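# Fit the matching pentomino piece into the board's hole

## Task

Place the loose piece that matches the empty slot of the pentomino puzzle on the wooden board flat into that slot. Every other piece in that field must stay flat inside it, and the board must stay right side up. Then release the piece so that the grippers touch nothing loose: not the board, not its pieces, not any other free object.

## Robot and tools

Robot: two arms, left_arm and right_arm, mounted on opposite sides of a table. left_arm's base is on the +y side. The names are labels only and do not match left or right in any image. Each gripper's fingers point along its own +x axis and close along its y axis. The reported end_effector_position is the point between the finger pads, 3 to 4 cm behind the fingertips.

Frame: there is a single scene frame in metres. The origin is at the table centre, +z points up, and the table surface is at z = +0.020. Orientations are quaternions written w first (qw, qx, qy, qz). Reported hand positions can be slightly wrong, more so when the arm is stretched far.

The row format is shared by every motion tool. One row is a single flat list of 16 numbers covering both arms: x, y, z, qw, qx, qy, qz, opening for left_arm, then the same eight for right_arm. You must fill in all 16 even if only one arm moves. x, y, z and the quaternion form an absolute target pose for that gripper in the scene frame; they are not offsets. opening is on a scale from -1 to 1. +1 is fully open (0.088 m). Empty fingers meet near -0.80, and values below that close no further. Going from fully open to closed takes at least about 0.5 s.

To keep an arm still, resend its last reported pose and the opening you want at every call. To keep a gripper's orientation, keep sending the same target quaternion, not the drifted one from the result. Each control step, the controller limits the commanded pose to within 70 mm and 16 degrees of the measured pose, then drives the joints toward it. Position wins over orientation when both cannot be met. A call is refused if a target lies more than 0.6 m from that arm's last reported position along any of its gripper's axes. Friction can leave the gripper short of the target or slightly tilted, so check each result and correct.

Tools:
- execute_actions: {"actions": [...], "pictures": optional bool}. The list holds zero or one item. An empty list just returns the current state. An action is {"rows": [1 to 15 rows], "steps": up to 15, default 15}. Each step lasts 1/30 s and applies one row, and the last row repeats if there are fewer rows than steps. A wait is {"steps": n} with n up to 300; it is counted from the previous result and sends nothing new. After an action ends, each arm continues only to its last clipped pose, so far targets need further calls. A refused call sends nothing.
- move: {"target": one 16-number row, "speed": m/s from 0.002 to 0.5, default 0.25}. Turning is capped at twice the speed in rad/s. Both grippers travel in straight lines toward their absolute targets, and both paths end at the same time. A path lasts 0.5 to 10 s and is cut off at 10 s. The opening is sent at the start. The paths ignore obstacles and the other arm, and real motion can lag, stray or overshoot the speed. Faster moves hit harder, and a target placed deeper past a contact presses harder. The result adds a "move:" line giving the ending (done, off_target, moving, held, fault), any limits (paced = target clipped; held = some steps blocked, possibly followed by a fast catch-up), and each gripper's remaining distance. If only one arm is named, the other arm finished normally.
- wait: {"seconds": 0 to 10}. Lets time pass without new commands.
- zoom_image: {"camera": one of cam_head_left, cam_head_right, cam_high, cam_low, cam_left_wrist, cam_right_wrist, "region": [x0, y0, x1, y1] pixels, top-left origin, at most 504x504}. Returns an enlarged view of that camera's latest image. All images are 672x504.
- finished_scene: {"scene": current scene number}. Ends the scene permanently and reports whether the goal was met. Call it only once the piece is seated and both grippers are clear.

Result lines: the state line shows each gripper's position, quaternion and velocities. grip_measured is the finger opening on the command scale. It can be off by about 1 mm, and while squeezing something hard it reads up to 0.061 narrower than the pads actually are. To hold a part, command about 0.07 below grip_measured; a smaller gap gives a lighter hold. Parts thinner than about 3 mm get a weaker grip. grip_effort_n is the motor effort in newtons; a negative value means closing. It saturates near 83 N and also reads high while the fingers are moving. "pose unreachable" means the clearance check altered or blocked a command for the named arm. HELD flags the steps where that happened. "Hand target" shows the pose the controller is currently driving toward. MOTOR HOT appears from 50 °C. At 95 °C an OVER-TEMPERATURE FAULT holds the arm, and if the motor has not cooled it can lose power and go limp. Holding loads heats the motors. Camera calibration gives K, distortion and world-to-camera transforms. These can be off by a few degrees and millimetres, and wrist-camera poses follow the joint readings.

Avoid the following:
- Letting the arms collide or press on each other, which ends the scene.
- Joint contact torques reaching the load limits: waist 16.8, shoulder 20.8, elbow 20.8, wrist pitch 5.49, wrist yaw 5.47, wrist roll 5.13 N m, with any held weight counted. Reaching a limit freezes that arm for 10 s and drops the rest of the call.
- Knocking anything off the table, flipping the board, or lifting other pieces out of their field.
- Dropping, slipping, slamming or shoving hard.

Brief tugs on a held part or nudges to loose objects can happen without warning. Lower the piece slowly, open the fingers, and lift clear before finishing. Smooth, economical and quick motion is preferred.

Each tool is called after "Emit:" as a command line: name --argument value for each argument, lists and objects as JSON in quotes; but a table of rows of numbers goes row by row, as --pt "numbers of a row", without its own name.

## Session

Emit:
execute_actions --actions '[]'

Scene clock: 0.00 s of 3950.00 s.
left_arm: end_effector_position=(+0.0494, +0.1449, +0.1488) grip_measured=+0.982 grip_effort_n=n/a end_effector_quat_wxyz=(+0.659, +0.121, +0.164, -0.725) end_effector_velocity=(+0.001, +0.001, -0.001) end_effector_angular_velocity=(+0.008, -0.001, +0.015) | right_arm: end_effector_position=(+0.1723, -0.2371, +0.4097) grip_measured=+1.000 grip_effort_n=n/a end_effector_quat_wxyz=(+0.727, +0.020, -0.016, +0.686) end_effector_velocity=(-0.002, -0.000, -0.004) end_effector_angular_velocity=(-0.012, +0.008, +0.010)
Joint positions: left_arm=[-0.097  1.113  0.185  0.447  0.566  0.188  0.087] | right_arm=[-0.005  0.859  0.655  0.253 -0.003  0.007  0.088]
Joint velocities: left_arm=[-0.007 -0.007 -0.002 -0.007 -0.022 -0.007  0.   ] | right_arm=[ 0.002 -0.002 -0.007 -0.007 -0.007  0.007  0.   ]
Motor temperatures (°C, as the motors report them): left_arm=[26 26 27 25 25 28] | right_arm=[26 27 27 28 26 26]
Heat: left arm: hottest wrist roll 28 °C (+0.0 °C/min); right arm: hottest wrist pitch 28 °C (+0.0 °C/min).
Hand target (left_arm): +0.049, +0.145, +0.149; +0.659, +0.121, +0.164, -0.725
Hand target (right_arm): +0.172, -0.237, +0.410; +0.727, +0.020, -0.016, +0.686

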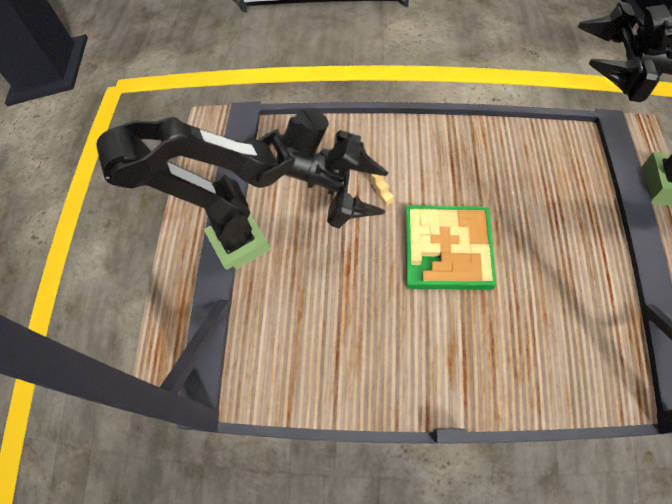

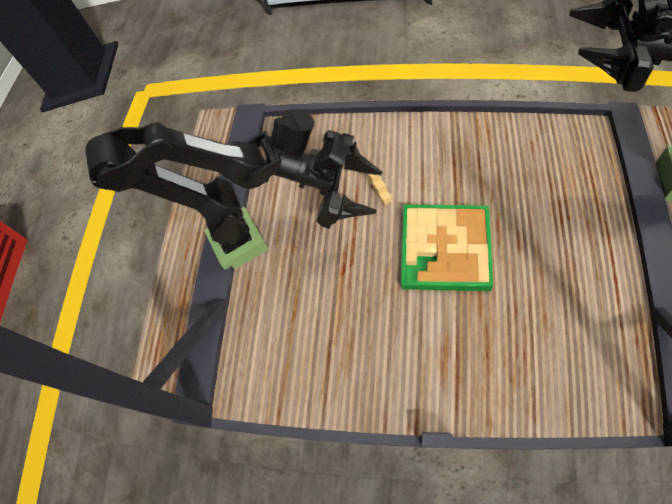

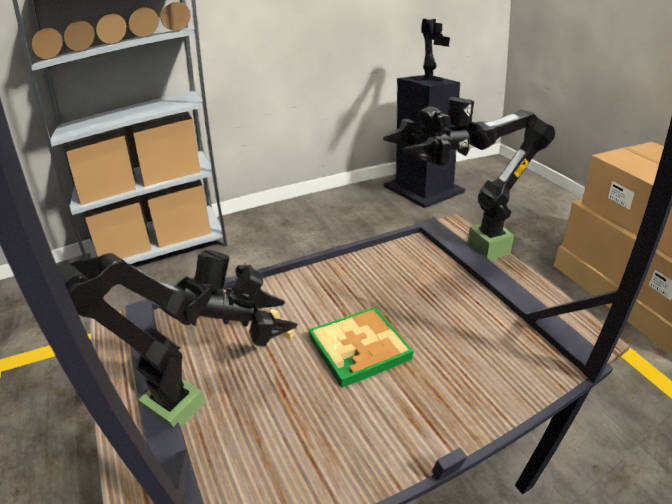

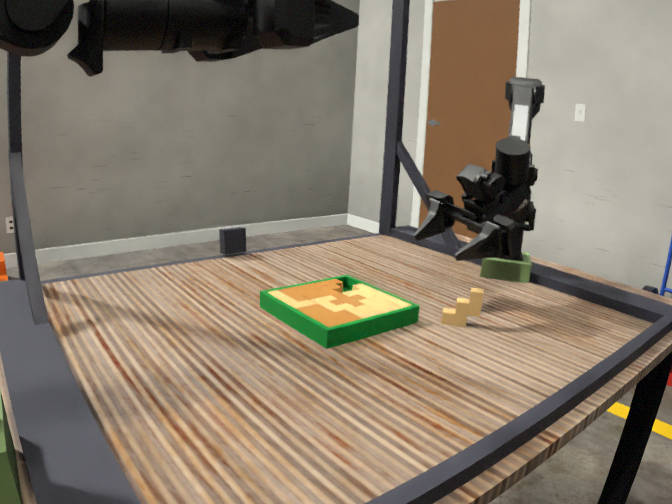

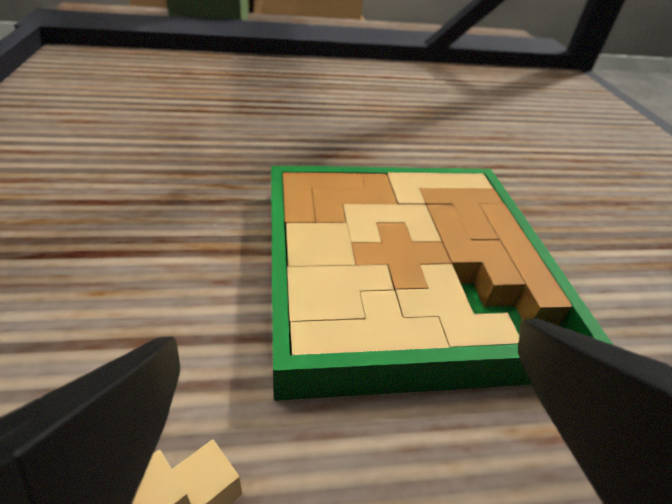

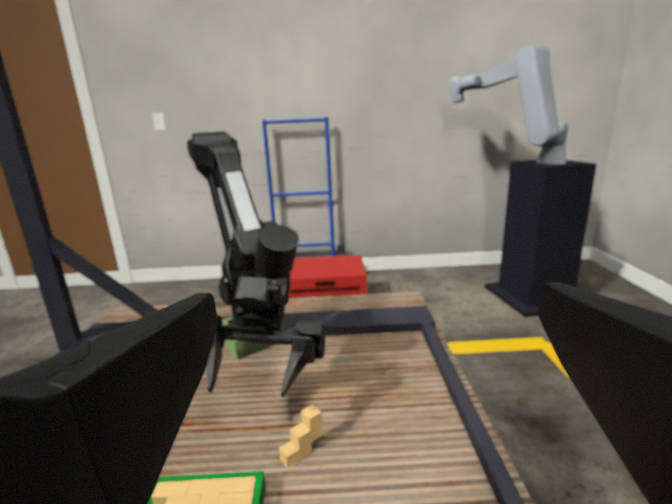

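Emit:
move --target '[0.07,0.12,0.22,0.5,0.5,0.5,-0.5,1,0.172,-0.237,0.41,0.727,0.02,-0.016,0.686,1]'

Emit:
zoom_image --camera "cam_head_left" --region '[340,150,520,300]'

Emit:
zoom_image --camera "cam_low" --region '[250,250,520,360]'

Scene clock: 7.03 s of 3950.00 s.
left_arm: end_effector_position=(+0.0694, +0.1218, +0.2210) grip_measured=+0.982 grip_effort_n=-1.6 end_effector_quat_wxyz=(+0.498, +0.495, +0.499, -0.507) end_effector_velocity=(-0.002, +0.004, +0.002) end_effector_angular_velocity=(+0.028, +0.000, +0.000) | right_arm: end_effector_position=(+0.1723, -0.2371, +0.4097) grip_measured=+1.000 grip_effort_n=-1.2 end_effector_quat_wxyz=(+0.727, +0.020, -0.016, +0.686) end_effector_velocity=(-0.000, +0.001, -0.004) end_effector_angular_velocity=(-0.023, -0.021, +0.004)
Joint positions: left_arm=[-0.333  1.71   1.532 -1.386  0.015  0.278  0.087] | right_arm=[-0.005  0.859  0.655  0.253 -0.003  0.007  0.088]
Joint velocities: left_arm=[-0.007  0.007  0.017 -0.037 -0.007 -0.007 -0.   ] | right_arm=[-0.002  0.002  0.002 -0.022 -0.007 -0.022  0.   ]
Motor temperatures (°C, as the motors report them): left_arm=[26 26 28 26 25 28] | right_arm=[26 27 28 29 26 26]
Heat: left arm: hottest elbow 28 °C (+0.0 °C/min); right arm: hottest wrist pitch 29 °C (+8.5 °C/min).
Hand target (left_arm): +0.070, +0.120, +0.220; +0.497, +0.498, +0.501, -0.503
Hand target (right_arm): +0.172, -0.237, +0.410; +0.727, +0.020, -0.016, +0.686
Off the commanded pose (left_arm): 0.002 m, 1 deg.
Off the commanded pose (right_arm): 0.000 m, 0 deg.
After step 90, 1.17 s passed at rest.
move: done
camera_calibration (this result's frames):
cam_left_wrist: T_world_to_cam=[[-0.997023, 0.0509305, 0.0578959, 0.0586028], [0.0662742, 0.949792, 0.305782, -0.154432], [-0.0394155, 0.308708, -0.95034, 0.254552], [0, 0, 0, 1]] pos_world=[0.0786964, 0.0651111, 0.28574]

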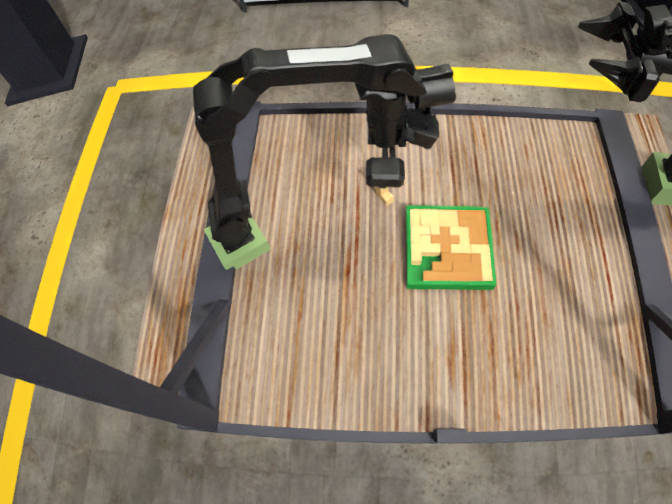

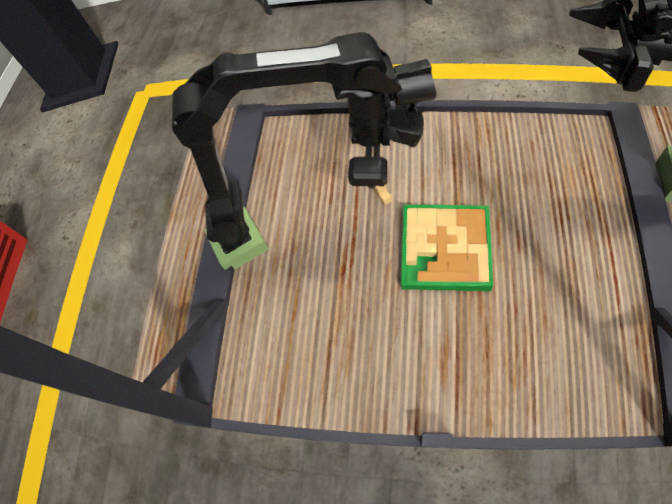

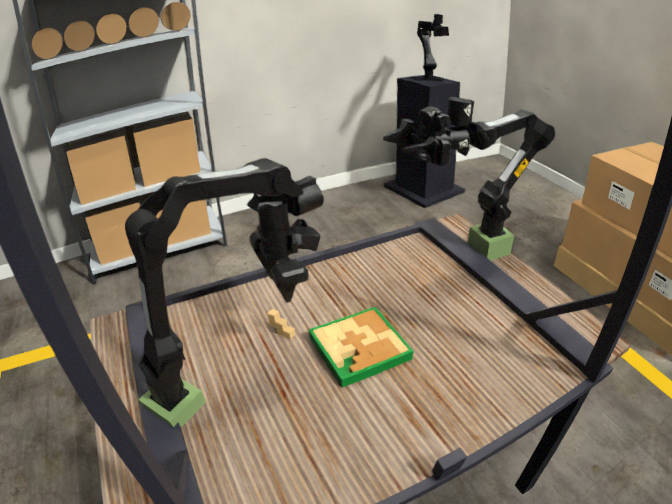

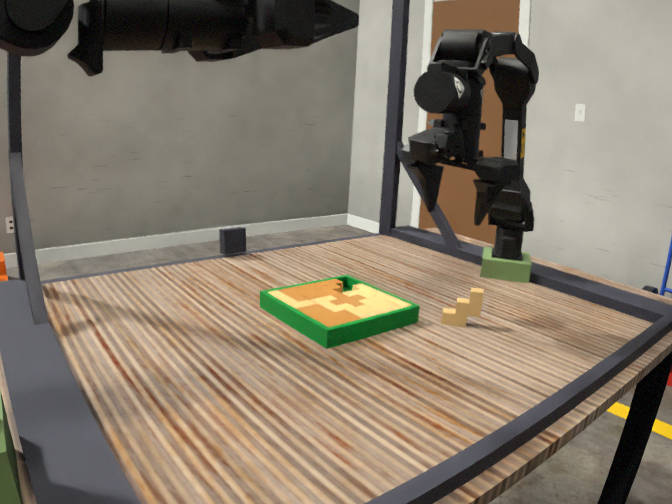

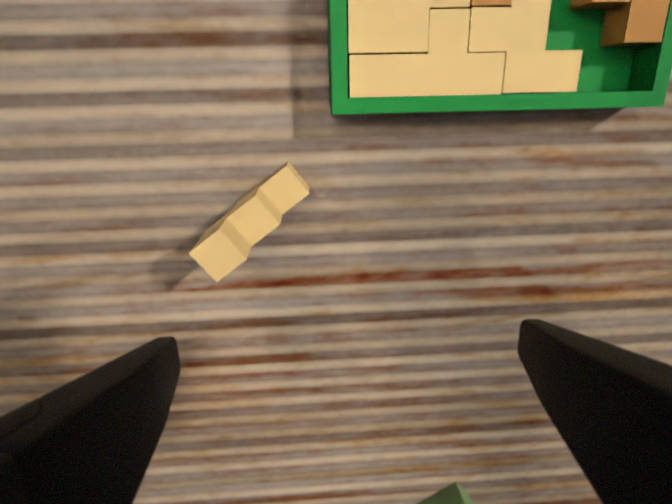

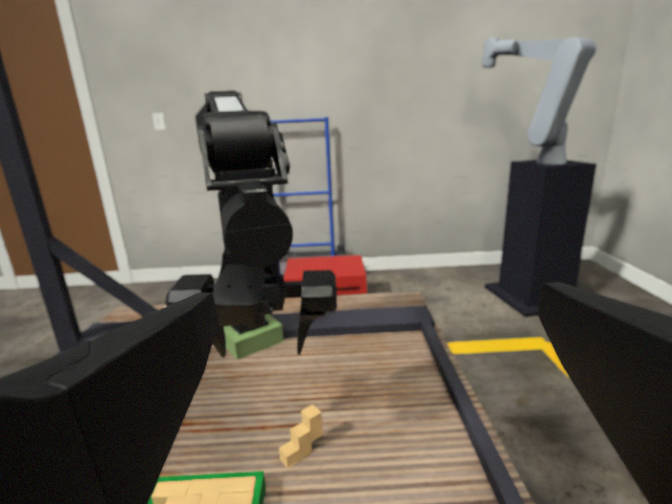

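Region (340, 150, 520, 300) of cam_head_left's 672x504 image, scaled by 2.800, with more detail than that image has.

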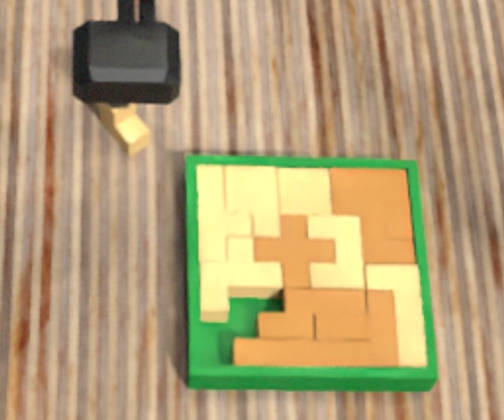

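Region (250, 250, 520, 360) of cam_low's 672x504 image, scaled by 1.867, with more detail than that image has; it fills the top 205 rows of this view, and the rest is white.

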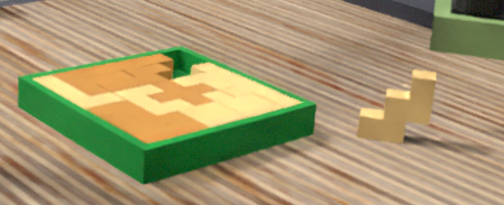

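Emit:
move --target '[0.148,0.093,0.15,0.5,0.5,0.5,-0.5,-1,0.172,-0.237,0.41,0.727,0.02,-0.016,0.686,1]'

Emit:
move --target '[0.148,0.093,0.1,0.5,0.5,0.5,-0.5,-1,0.172,-0.237,0.41,0.727,0.02,-0.016,0.686,1]'

Emit:
move --target '[0.112,0.141,0.1,0.5,0.5,0.5,-0.5,-1,0.172,-0.237,0.41,0.727,0.02,-0.016,0.686,1]' --speed 0.04

Emit:
move --target '[0.09,0.15,0.19,0.5,0.5,0.5,-0.5,1,0.172,-0.237,0.41,0.727,0.02,-0.016,0.686,1]'

Scene clock: 14.07 s of 3950.00 s.
left_arm: end_effector_position=(+0.1445, +0.0935, +0.1540) grip_measured=-0.816 grip_effort_n=-83.5 end_effector_quat_wxyz=(+0.502, +0.497, +0.499, -0.502) end_effector_velocity=(+0.003, +0.004, -0.005) end_effector_angular_velocity=(+0.029, -0.010, -0.005) | right_arm: end_effector_position=(+0.1723, -0.2371, +0.4097) grip_measured=+1.000 grip_effort_n=-1.2 end_effector_quat_wxyz=(+0.727, +0.020, -0.016, +0.686) end_effector_velocity=(-0.003, -0.000, -0.003) end_effector_angular_velocity=(-0.018, -0.022, +0.018)
Joint positions: left_arm=[-0.158  1.927  1.538 -1.176  0.004  0.446  0.   ] | right_arm=[-0.005  0.859  0.655  0.253 -0.003  0.007  0.088]
Joint velocities: left_arm=[ 0.002  0.012 -0.002 -0.007 -0.022  0.007  0.   ] | right_arm=[-0.002 -0.002  0.002 -0.022 -0.022 -0.022  0.   ]
Motor temperatures (°C, as the motors report them): left_arm=[26 27 29 26 25 28] | right_arm=[26 27 30 30 26 26]
Heat: left arm: hottest elbow 29 °C (+4.3 °C/min); right arm: hottest elbow 30 °C (+8.5 °C/min).
Hand target (left_arm): +0.148, +0.092, +0.150; +0.500, +0.501, +0.500, -0.499
Hand target (right_arm): +0.172, -0.237, +0.410; +0.727, +0.020, -0.016, +0.686
Off the commanded pose (left_arm): 0.005 m, 0 deg.
Off the commanded pose (right_arm): 0.000 m, 0 deg.
After step 90, 2.97 s passed at rest.
move: done
camera_calibration (this result's frames):
cam_left_wrist: T_world_to_cam=[[-0.99794, 0.0442047, 0.0465028, 0.141284], [0.056478, 0.949129, 0.30978, -0.111149], [-0.0304435, 0.311768, -0.94967, 0.200883], [0, 0, 0, 1]] pos_world=[0.153385, 0.0366204, 0.218634]

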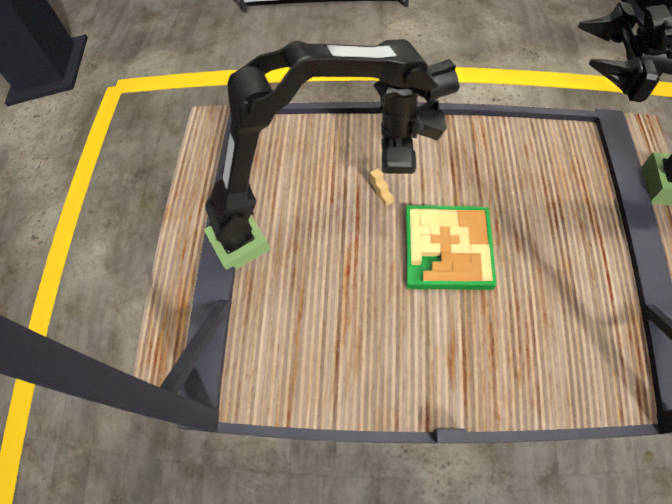

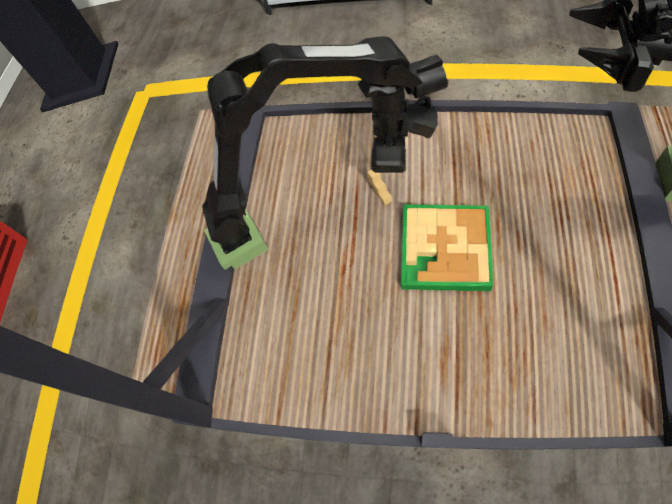

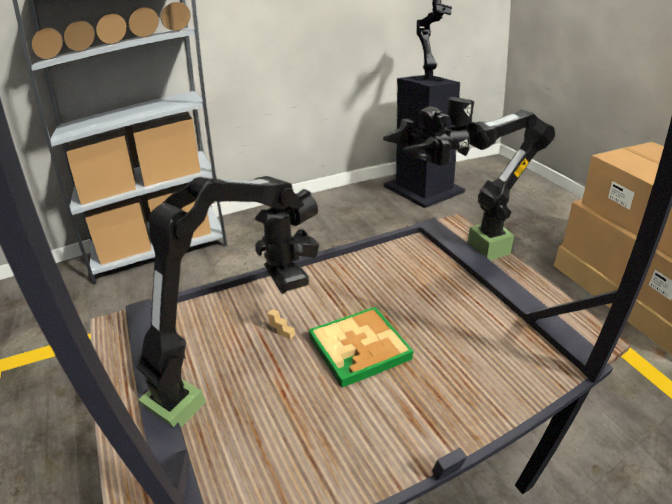

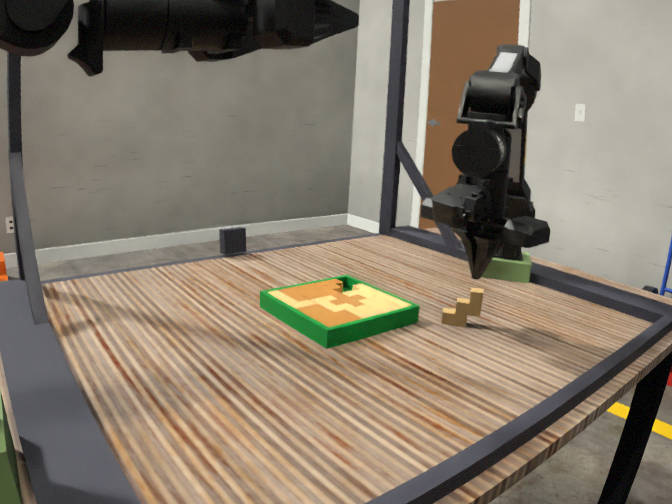

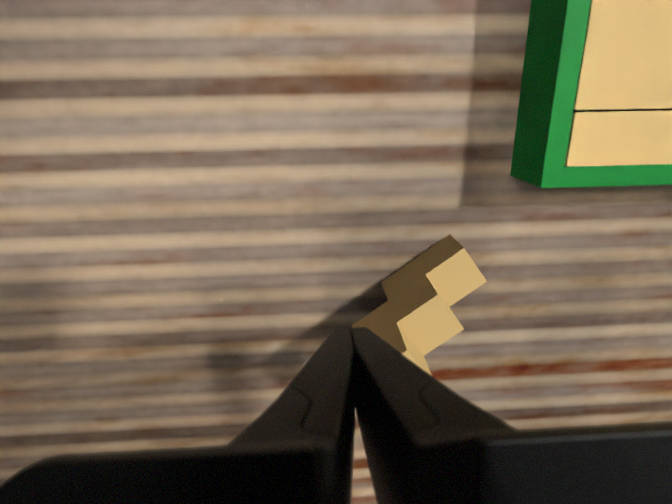

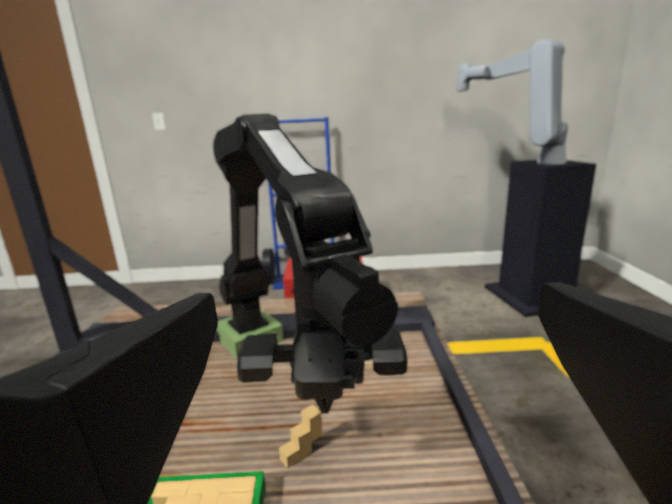

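Scene clock: 14.97 s of 3950.00 s.
left_arm: end_effector_position=(+0.1479, +0.0883, +0.1089) grip_measured=-0.816 grip_effort_n=-83.5 end_effector_quat_wxyz=(+0.508, +0.495, +0.492, -0.504) end_effector_velocity=(-0.002, +0.005, -0.002) end_effector_angular_velocity=(+0.019, +0.001, +0.005) | right_arm: end_effector_position=(+0.1723, -0.2371, +0.4097) grip_measured=+1.000 grip_effort_n=-1.6 end_effector_quat_wxyz=(+0.727, +0.020, -0.016, +0.686) end_effector_velocity=(-0.000, -0.000, -0.002) end_effector_angular_velocity=(-0.007, +0.007, +0.005)
Joint positions: left_arm=[-0.156  1.974  1.419 -0.991  0.004  0.449  0.   ] | right_arm=[-0.005  0.859  0.655  0.253 -0.003  0.007  0.088]
Joint velocities: left_arm=[-0.002 -0.002 -0.012 -0.007 -0.007 -0.007  0.   ] | right_arm=[-0.002 -0.002 -0.002 -0.007 -0.007  0.007  0.   ]
Motor temperatures (°C, as the motors report them): left_arm=[26 27 30 26 25 28] | right_arm=[26 27 30 30 26 26]
Heat: left arm: hottest elbow 30 °C (+8.0 °C/min); right arm: hottest elbow 30 °C (+8.0 °C/min).
Hand target (left_arm): +0.148, +0.093, +0.100; +0.500, +0.500, +0.500, -0.500
Hand target (right_arm): +0.172, -0.237, +0.410; +0.727, +0.020, -0.016, +0.686
Off the commanded pose (left_arm): 0.010 m, 1 deg.
Off the commanded pose (right_arm): 0.000 m, 0 deg.
move: off_target (left_arm)
camera_calibration (this result's frames):
cam_left_wrist: T_world_to_cam=[[-0.998278, 0.0453186, 0.0372415, 0.147954], [0.0542785, 0.954393, 0.293579, -0.0908972], [-0.0222384, 0.295095, -0.955209, 0.160626], [0, 0, 0, 1]] pos_world=[0.156205, 0.0326466, 0.174607]

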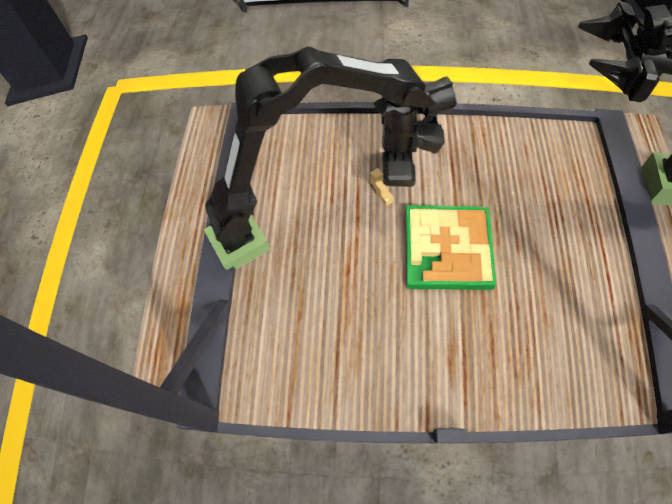

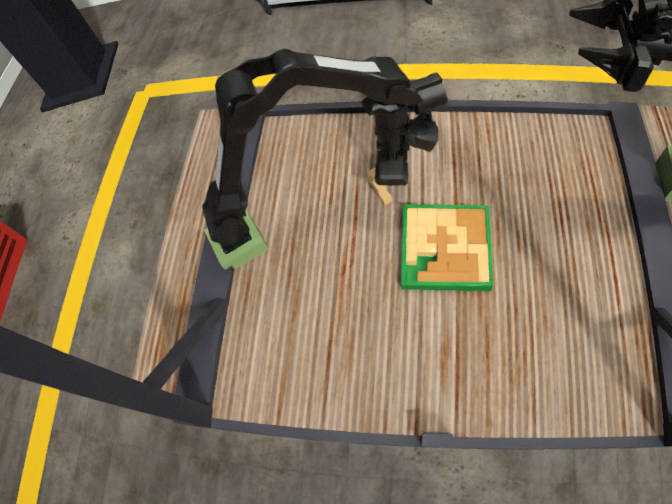

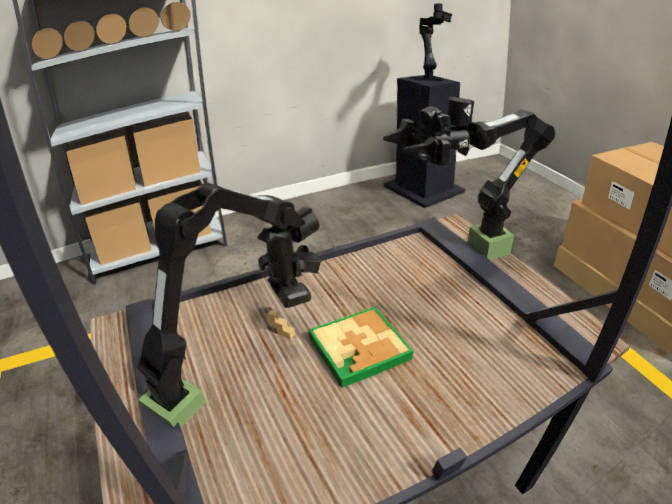

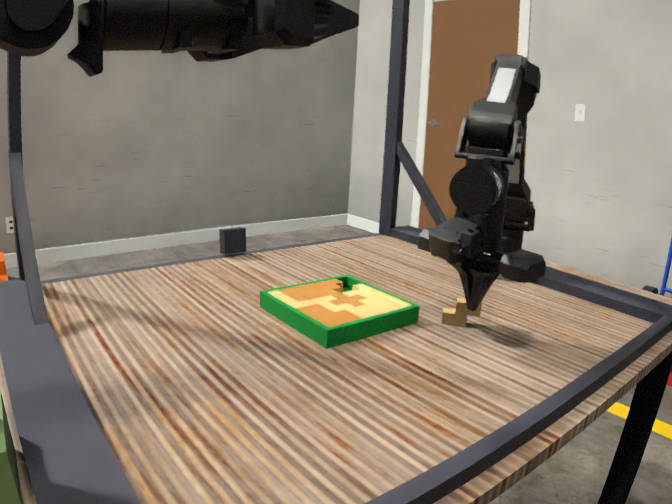

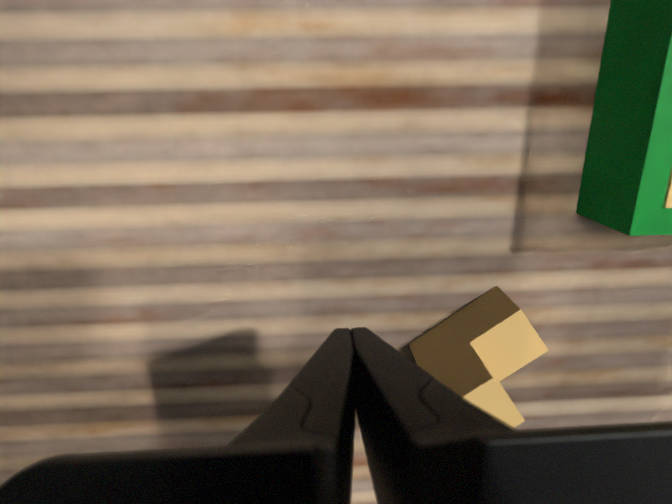

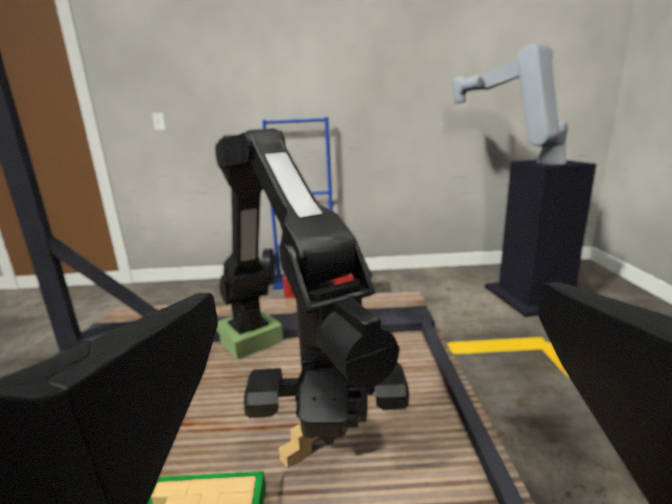

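Scene clock: 16.90 s of 3950.00 s.
left_arm: end_effector_position=(+0.1143, +0.1388, +0.0995) grip_measured=-0.816 grip_effort_n=-83.5 end_effector_quat_wxyz=(+0.499, +0.499, +0.500, -0.502) end_effector_velocity=(+0.001, +0.005, +0.002) end_effector_angular_velocity=(+0.011, -0.019, +0.005) | right_arm: end_effector_position=(+0.1723, -0.2371, +0.4097) grip_measured=+1.000 grip_effort_n=-1.2 end_effector_quat_wxyz=(+0.727, +0.020, -0.016, +0.686) end_effector_velocity=(+0.001, -0.000, -0.002) end_effector_angular_velocity=(-0.008, -0.007, -0.000)
Joint positions: left_arm=[-0.183  1.794  1.137 -0.915  0.004  0.425  0.   ] | right_arm=[-0.005  0.859  0.655  0.253 -0.003  0.007  0.088]
Joint velocities: left_arm=[-0.002 -0.017 -0.012 -0.007 -0.022 -0.007  0.   ] | right_arm=[-0.007 -0.002 -0.002 -0.007 -0.007 -0.007  0.   ]
Motor temperatures (°C, as the motors report them): left_arm=[26 28 30 26 25 28] | right_arm=[26 27 30 30 26 26]
Heat: left arm: hottest elbow 30 °C (+7.1 °C/min); right arm: hottest elbow 30 °C (+7.1 °C/min).
Hand target (left_arm): +0.112, +0.141, +0.100; +0.500, +0.500, +0.500, -0.500
Hand target (right_arm): +0.172, -0.237, +0.410; +0.727, +0.020, -0.016, +0.686
Off the commanded pose (left_arm): 0.003 m, 0 deg.
Off the commanded pose (right_arm): 0.000 m, 0 deg.
move: done
camera_calibration (this result's frames):
cam_left_wrist: T_world_to_cam=[[-0.997655, 0.0473626, 0.0494191, 0.11094], [0.0605662, 0.947184, 0.31492, -0.136305], [-0.0318935, 0.317175, -0.947831, 0.133274], [0, 0, 0, 1]] pos_world=[0.123186, 0.0815806, 0.163764]

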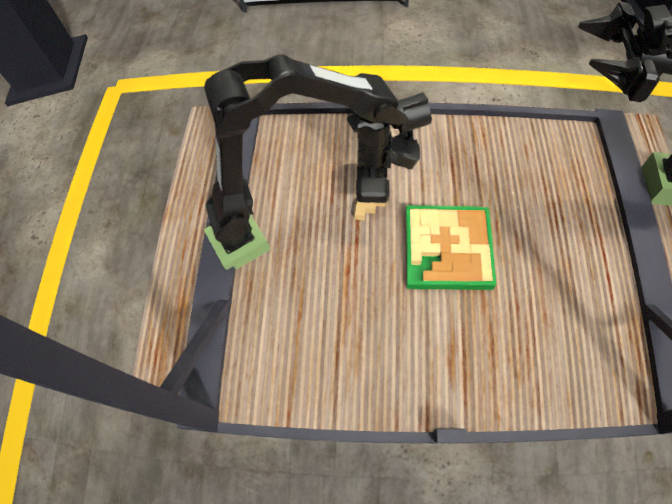

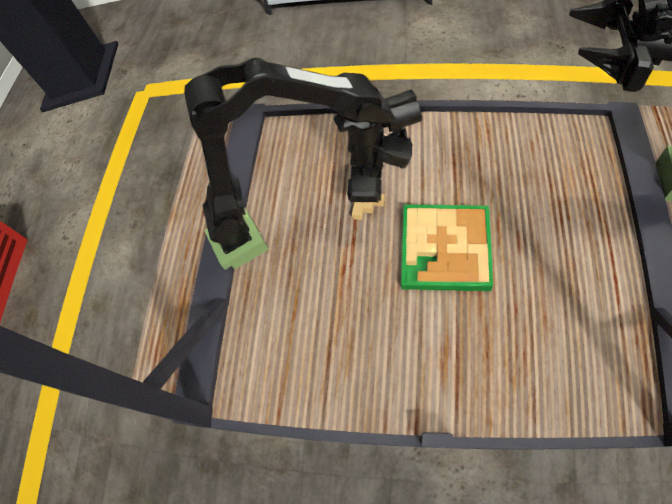

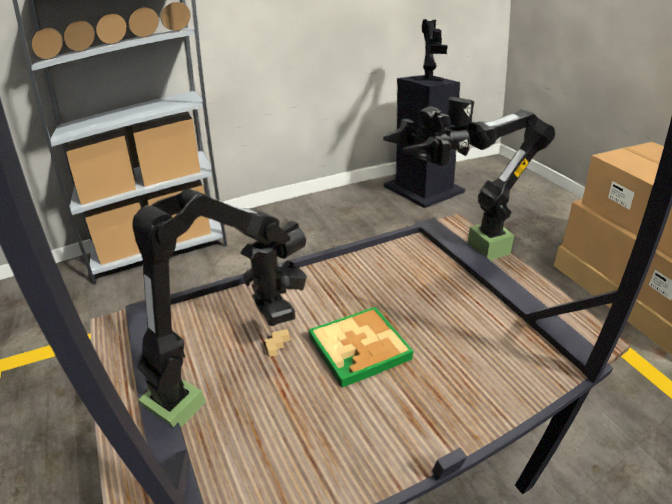

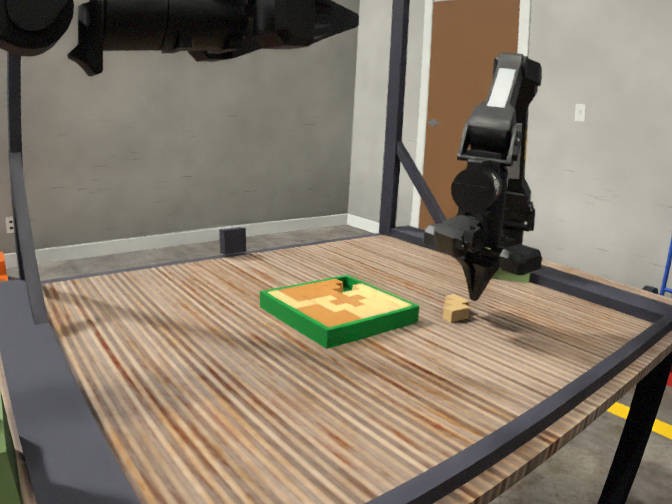

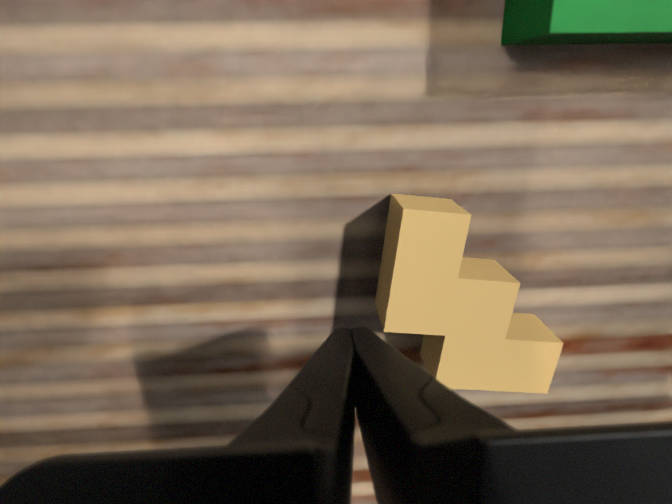

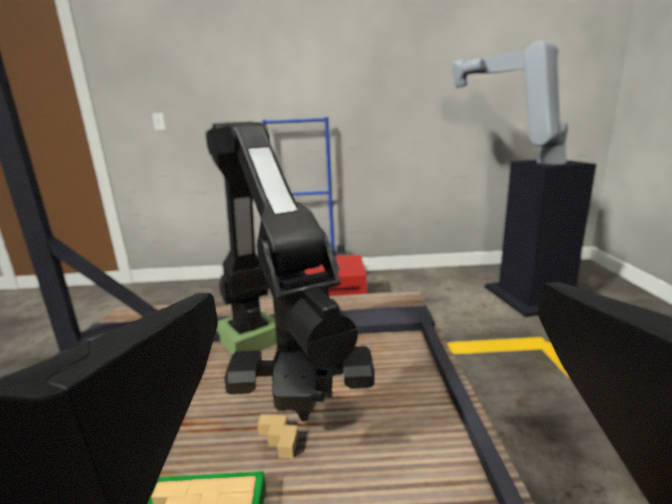

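Scene clock: 17.87 s of 3950.00 s.
left_arm: end_effector_position=(+0.0900, +0.1522, +0.1854) grip_measured=+0.978 grip_effort_n=14.7 end_effector_quat_wxyz=(+0.495, +0.501, +0.504, -0.500) end_effector_velocity=(+0.002, +0.003, +0.004) end_effector_angular_velocity=(+0.015, -0.018, +0.005) | right_arm: end_effector_position=(+0.1723, -0.2371, +0.4097) grip_measured=+1.000 grip_effort_n=-1.2 end_effector_quat_wxyz=(+0.727, +0.020, -0.016, +0.686) end_effector_velocity=(+0.003, -0.001, -0.002) end_effector_angular_velocity=(-0.008, -0.006, -0.015)
Joint positions: left_arm=[-0.241  1.642  1.315 -1.256  0.004  0.368  0.087] | right_arm=[-0.005  0.859  0.655  0.253 -0.003  0.007  0.088]
Joint velocities: left_arm=[-0.002 -0.002  0.012 -0.022 -0.022 -0.007  0.   ] | right_arm=[-0.007 -0.002 -0.002 -0.007  0.007 -0.007  0.   ]
Motor temperatures (°C, as the motors report them): left_arm=[26 28 30 26 25 28] | right_arm=[26 27 30 30 26 26]
Heat: left arm: hottest elbow 30 °C (+6.7 °C/min); right arm: hottest elbow 30 °C (+6.7 °C/min).
Hand target (left_arm): +0.090, +0.151, +0.190; +0.500, +0.500, +0.500, -0.500
Hand target (right_arm): +0.172, -0.237, +0.410; +0.727, +0.020, -0.016, +0.686
Off the commanded pose (left_arm): 0.005 m, 1 deg.
Off the commanded pose (right_arm): 0.000 m, 0 deg.
move: done
camera_calibration (this result's frames):
cam_left_wrist: T_world_to_cam=[[-0.997406, 0.0471404, 0.0544016, 0.0808954], [0.0623508, 0.943438, 0.325635, -0.176163], [-0.035974, 0.328182, -0.943929, 0.207677], [0, 0, 0, 1]] pos_world=[0.0991404, 0.0942295, 0.248997]

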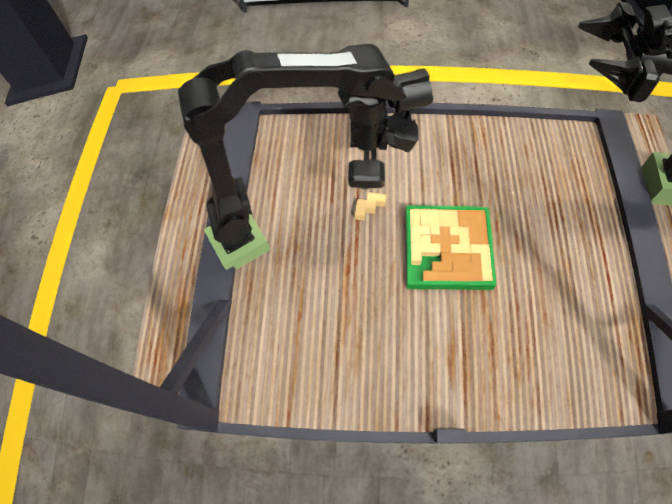

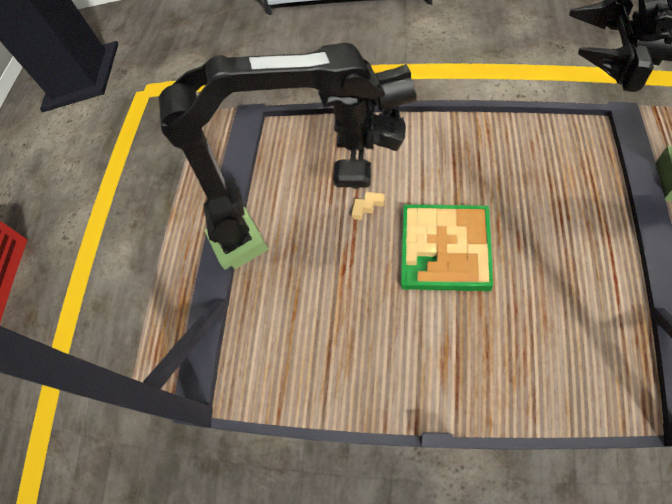

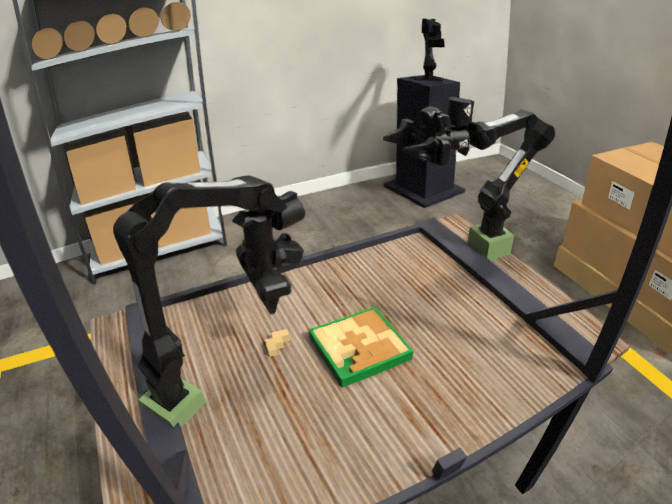

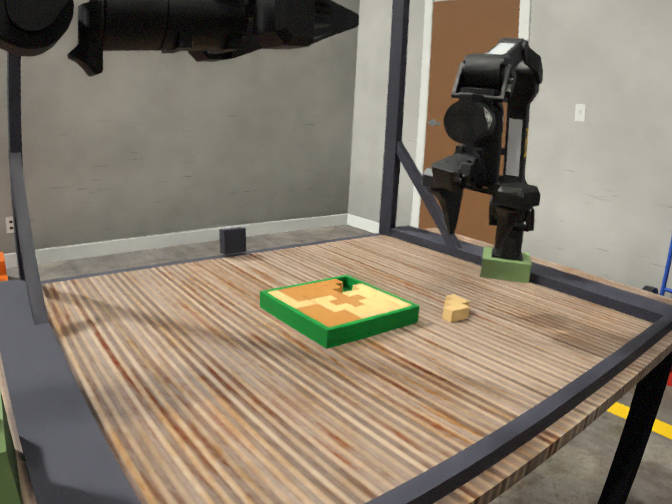

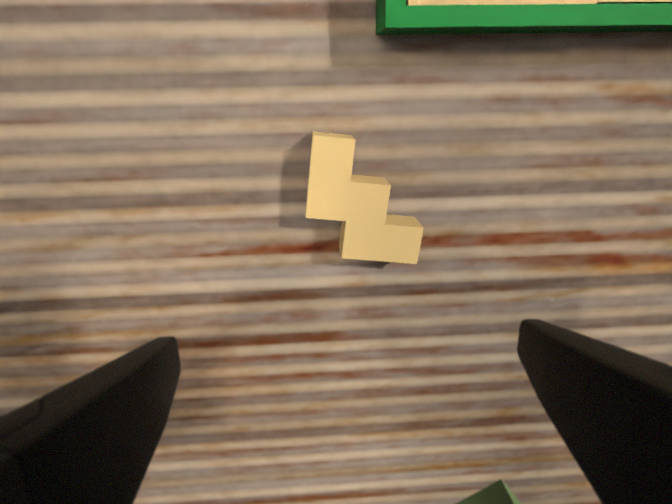

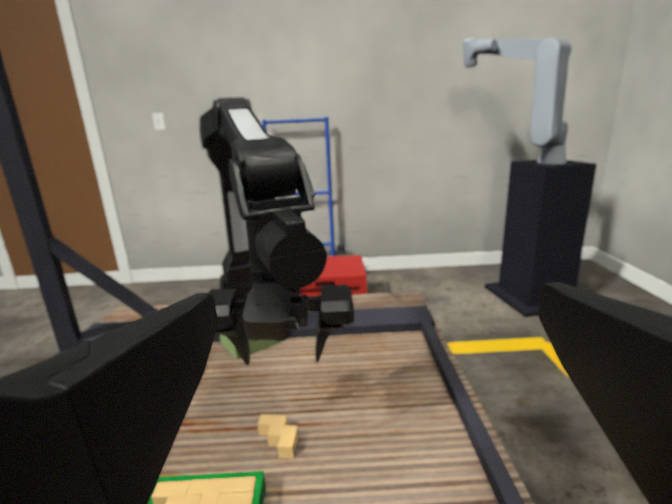

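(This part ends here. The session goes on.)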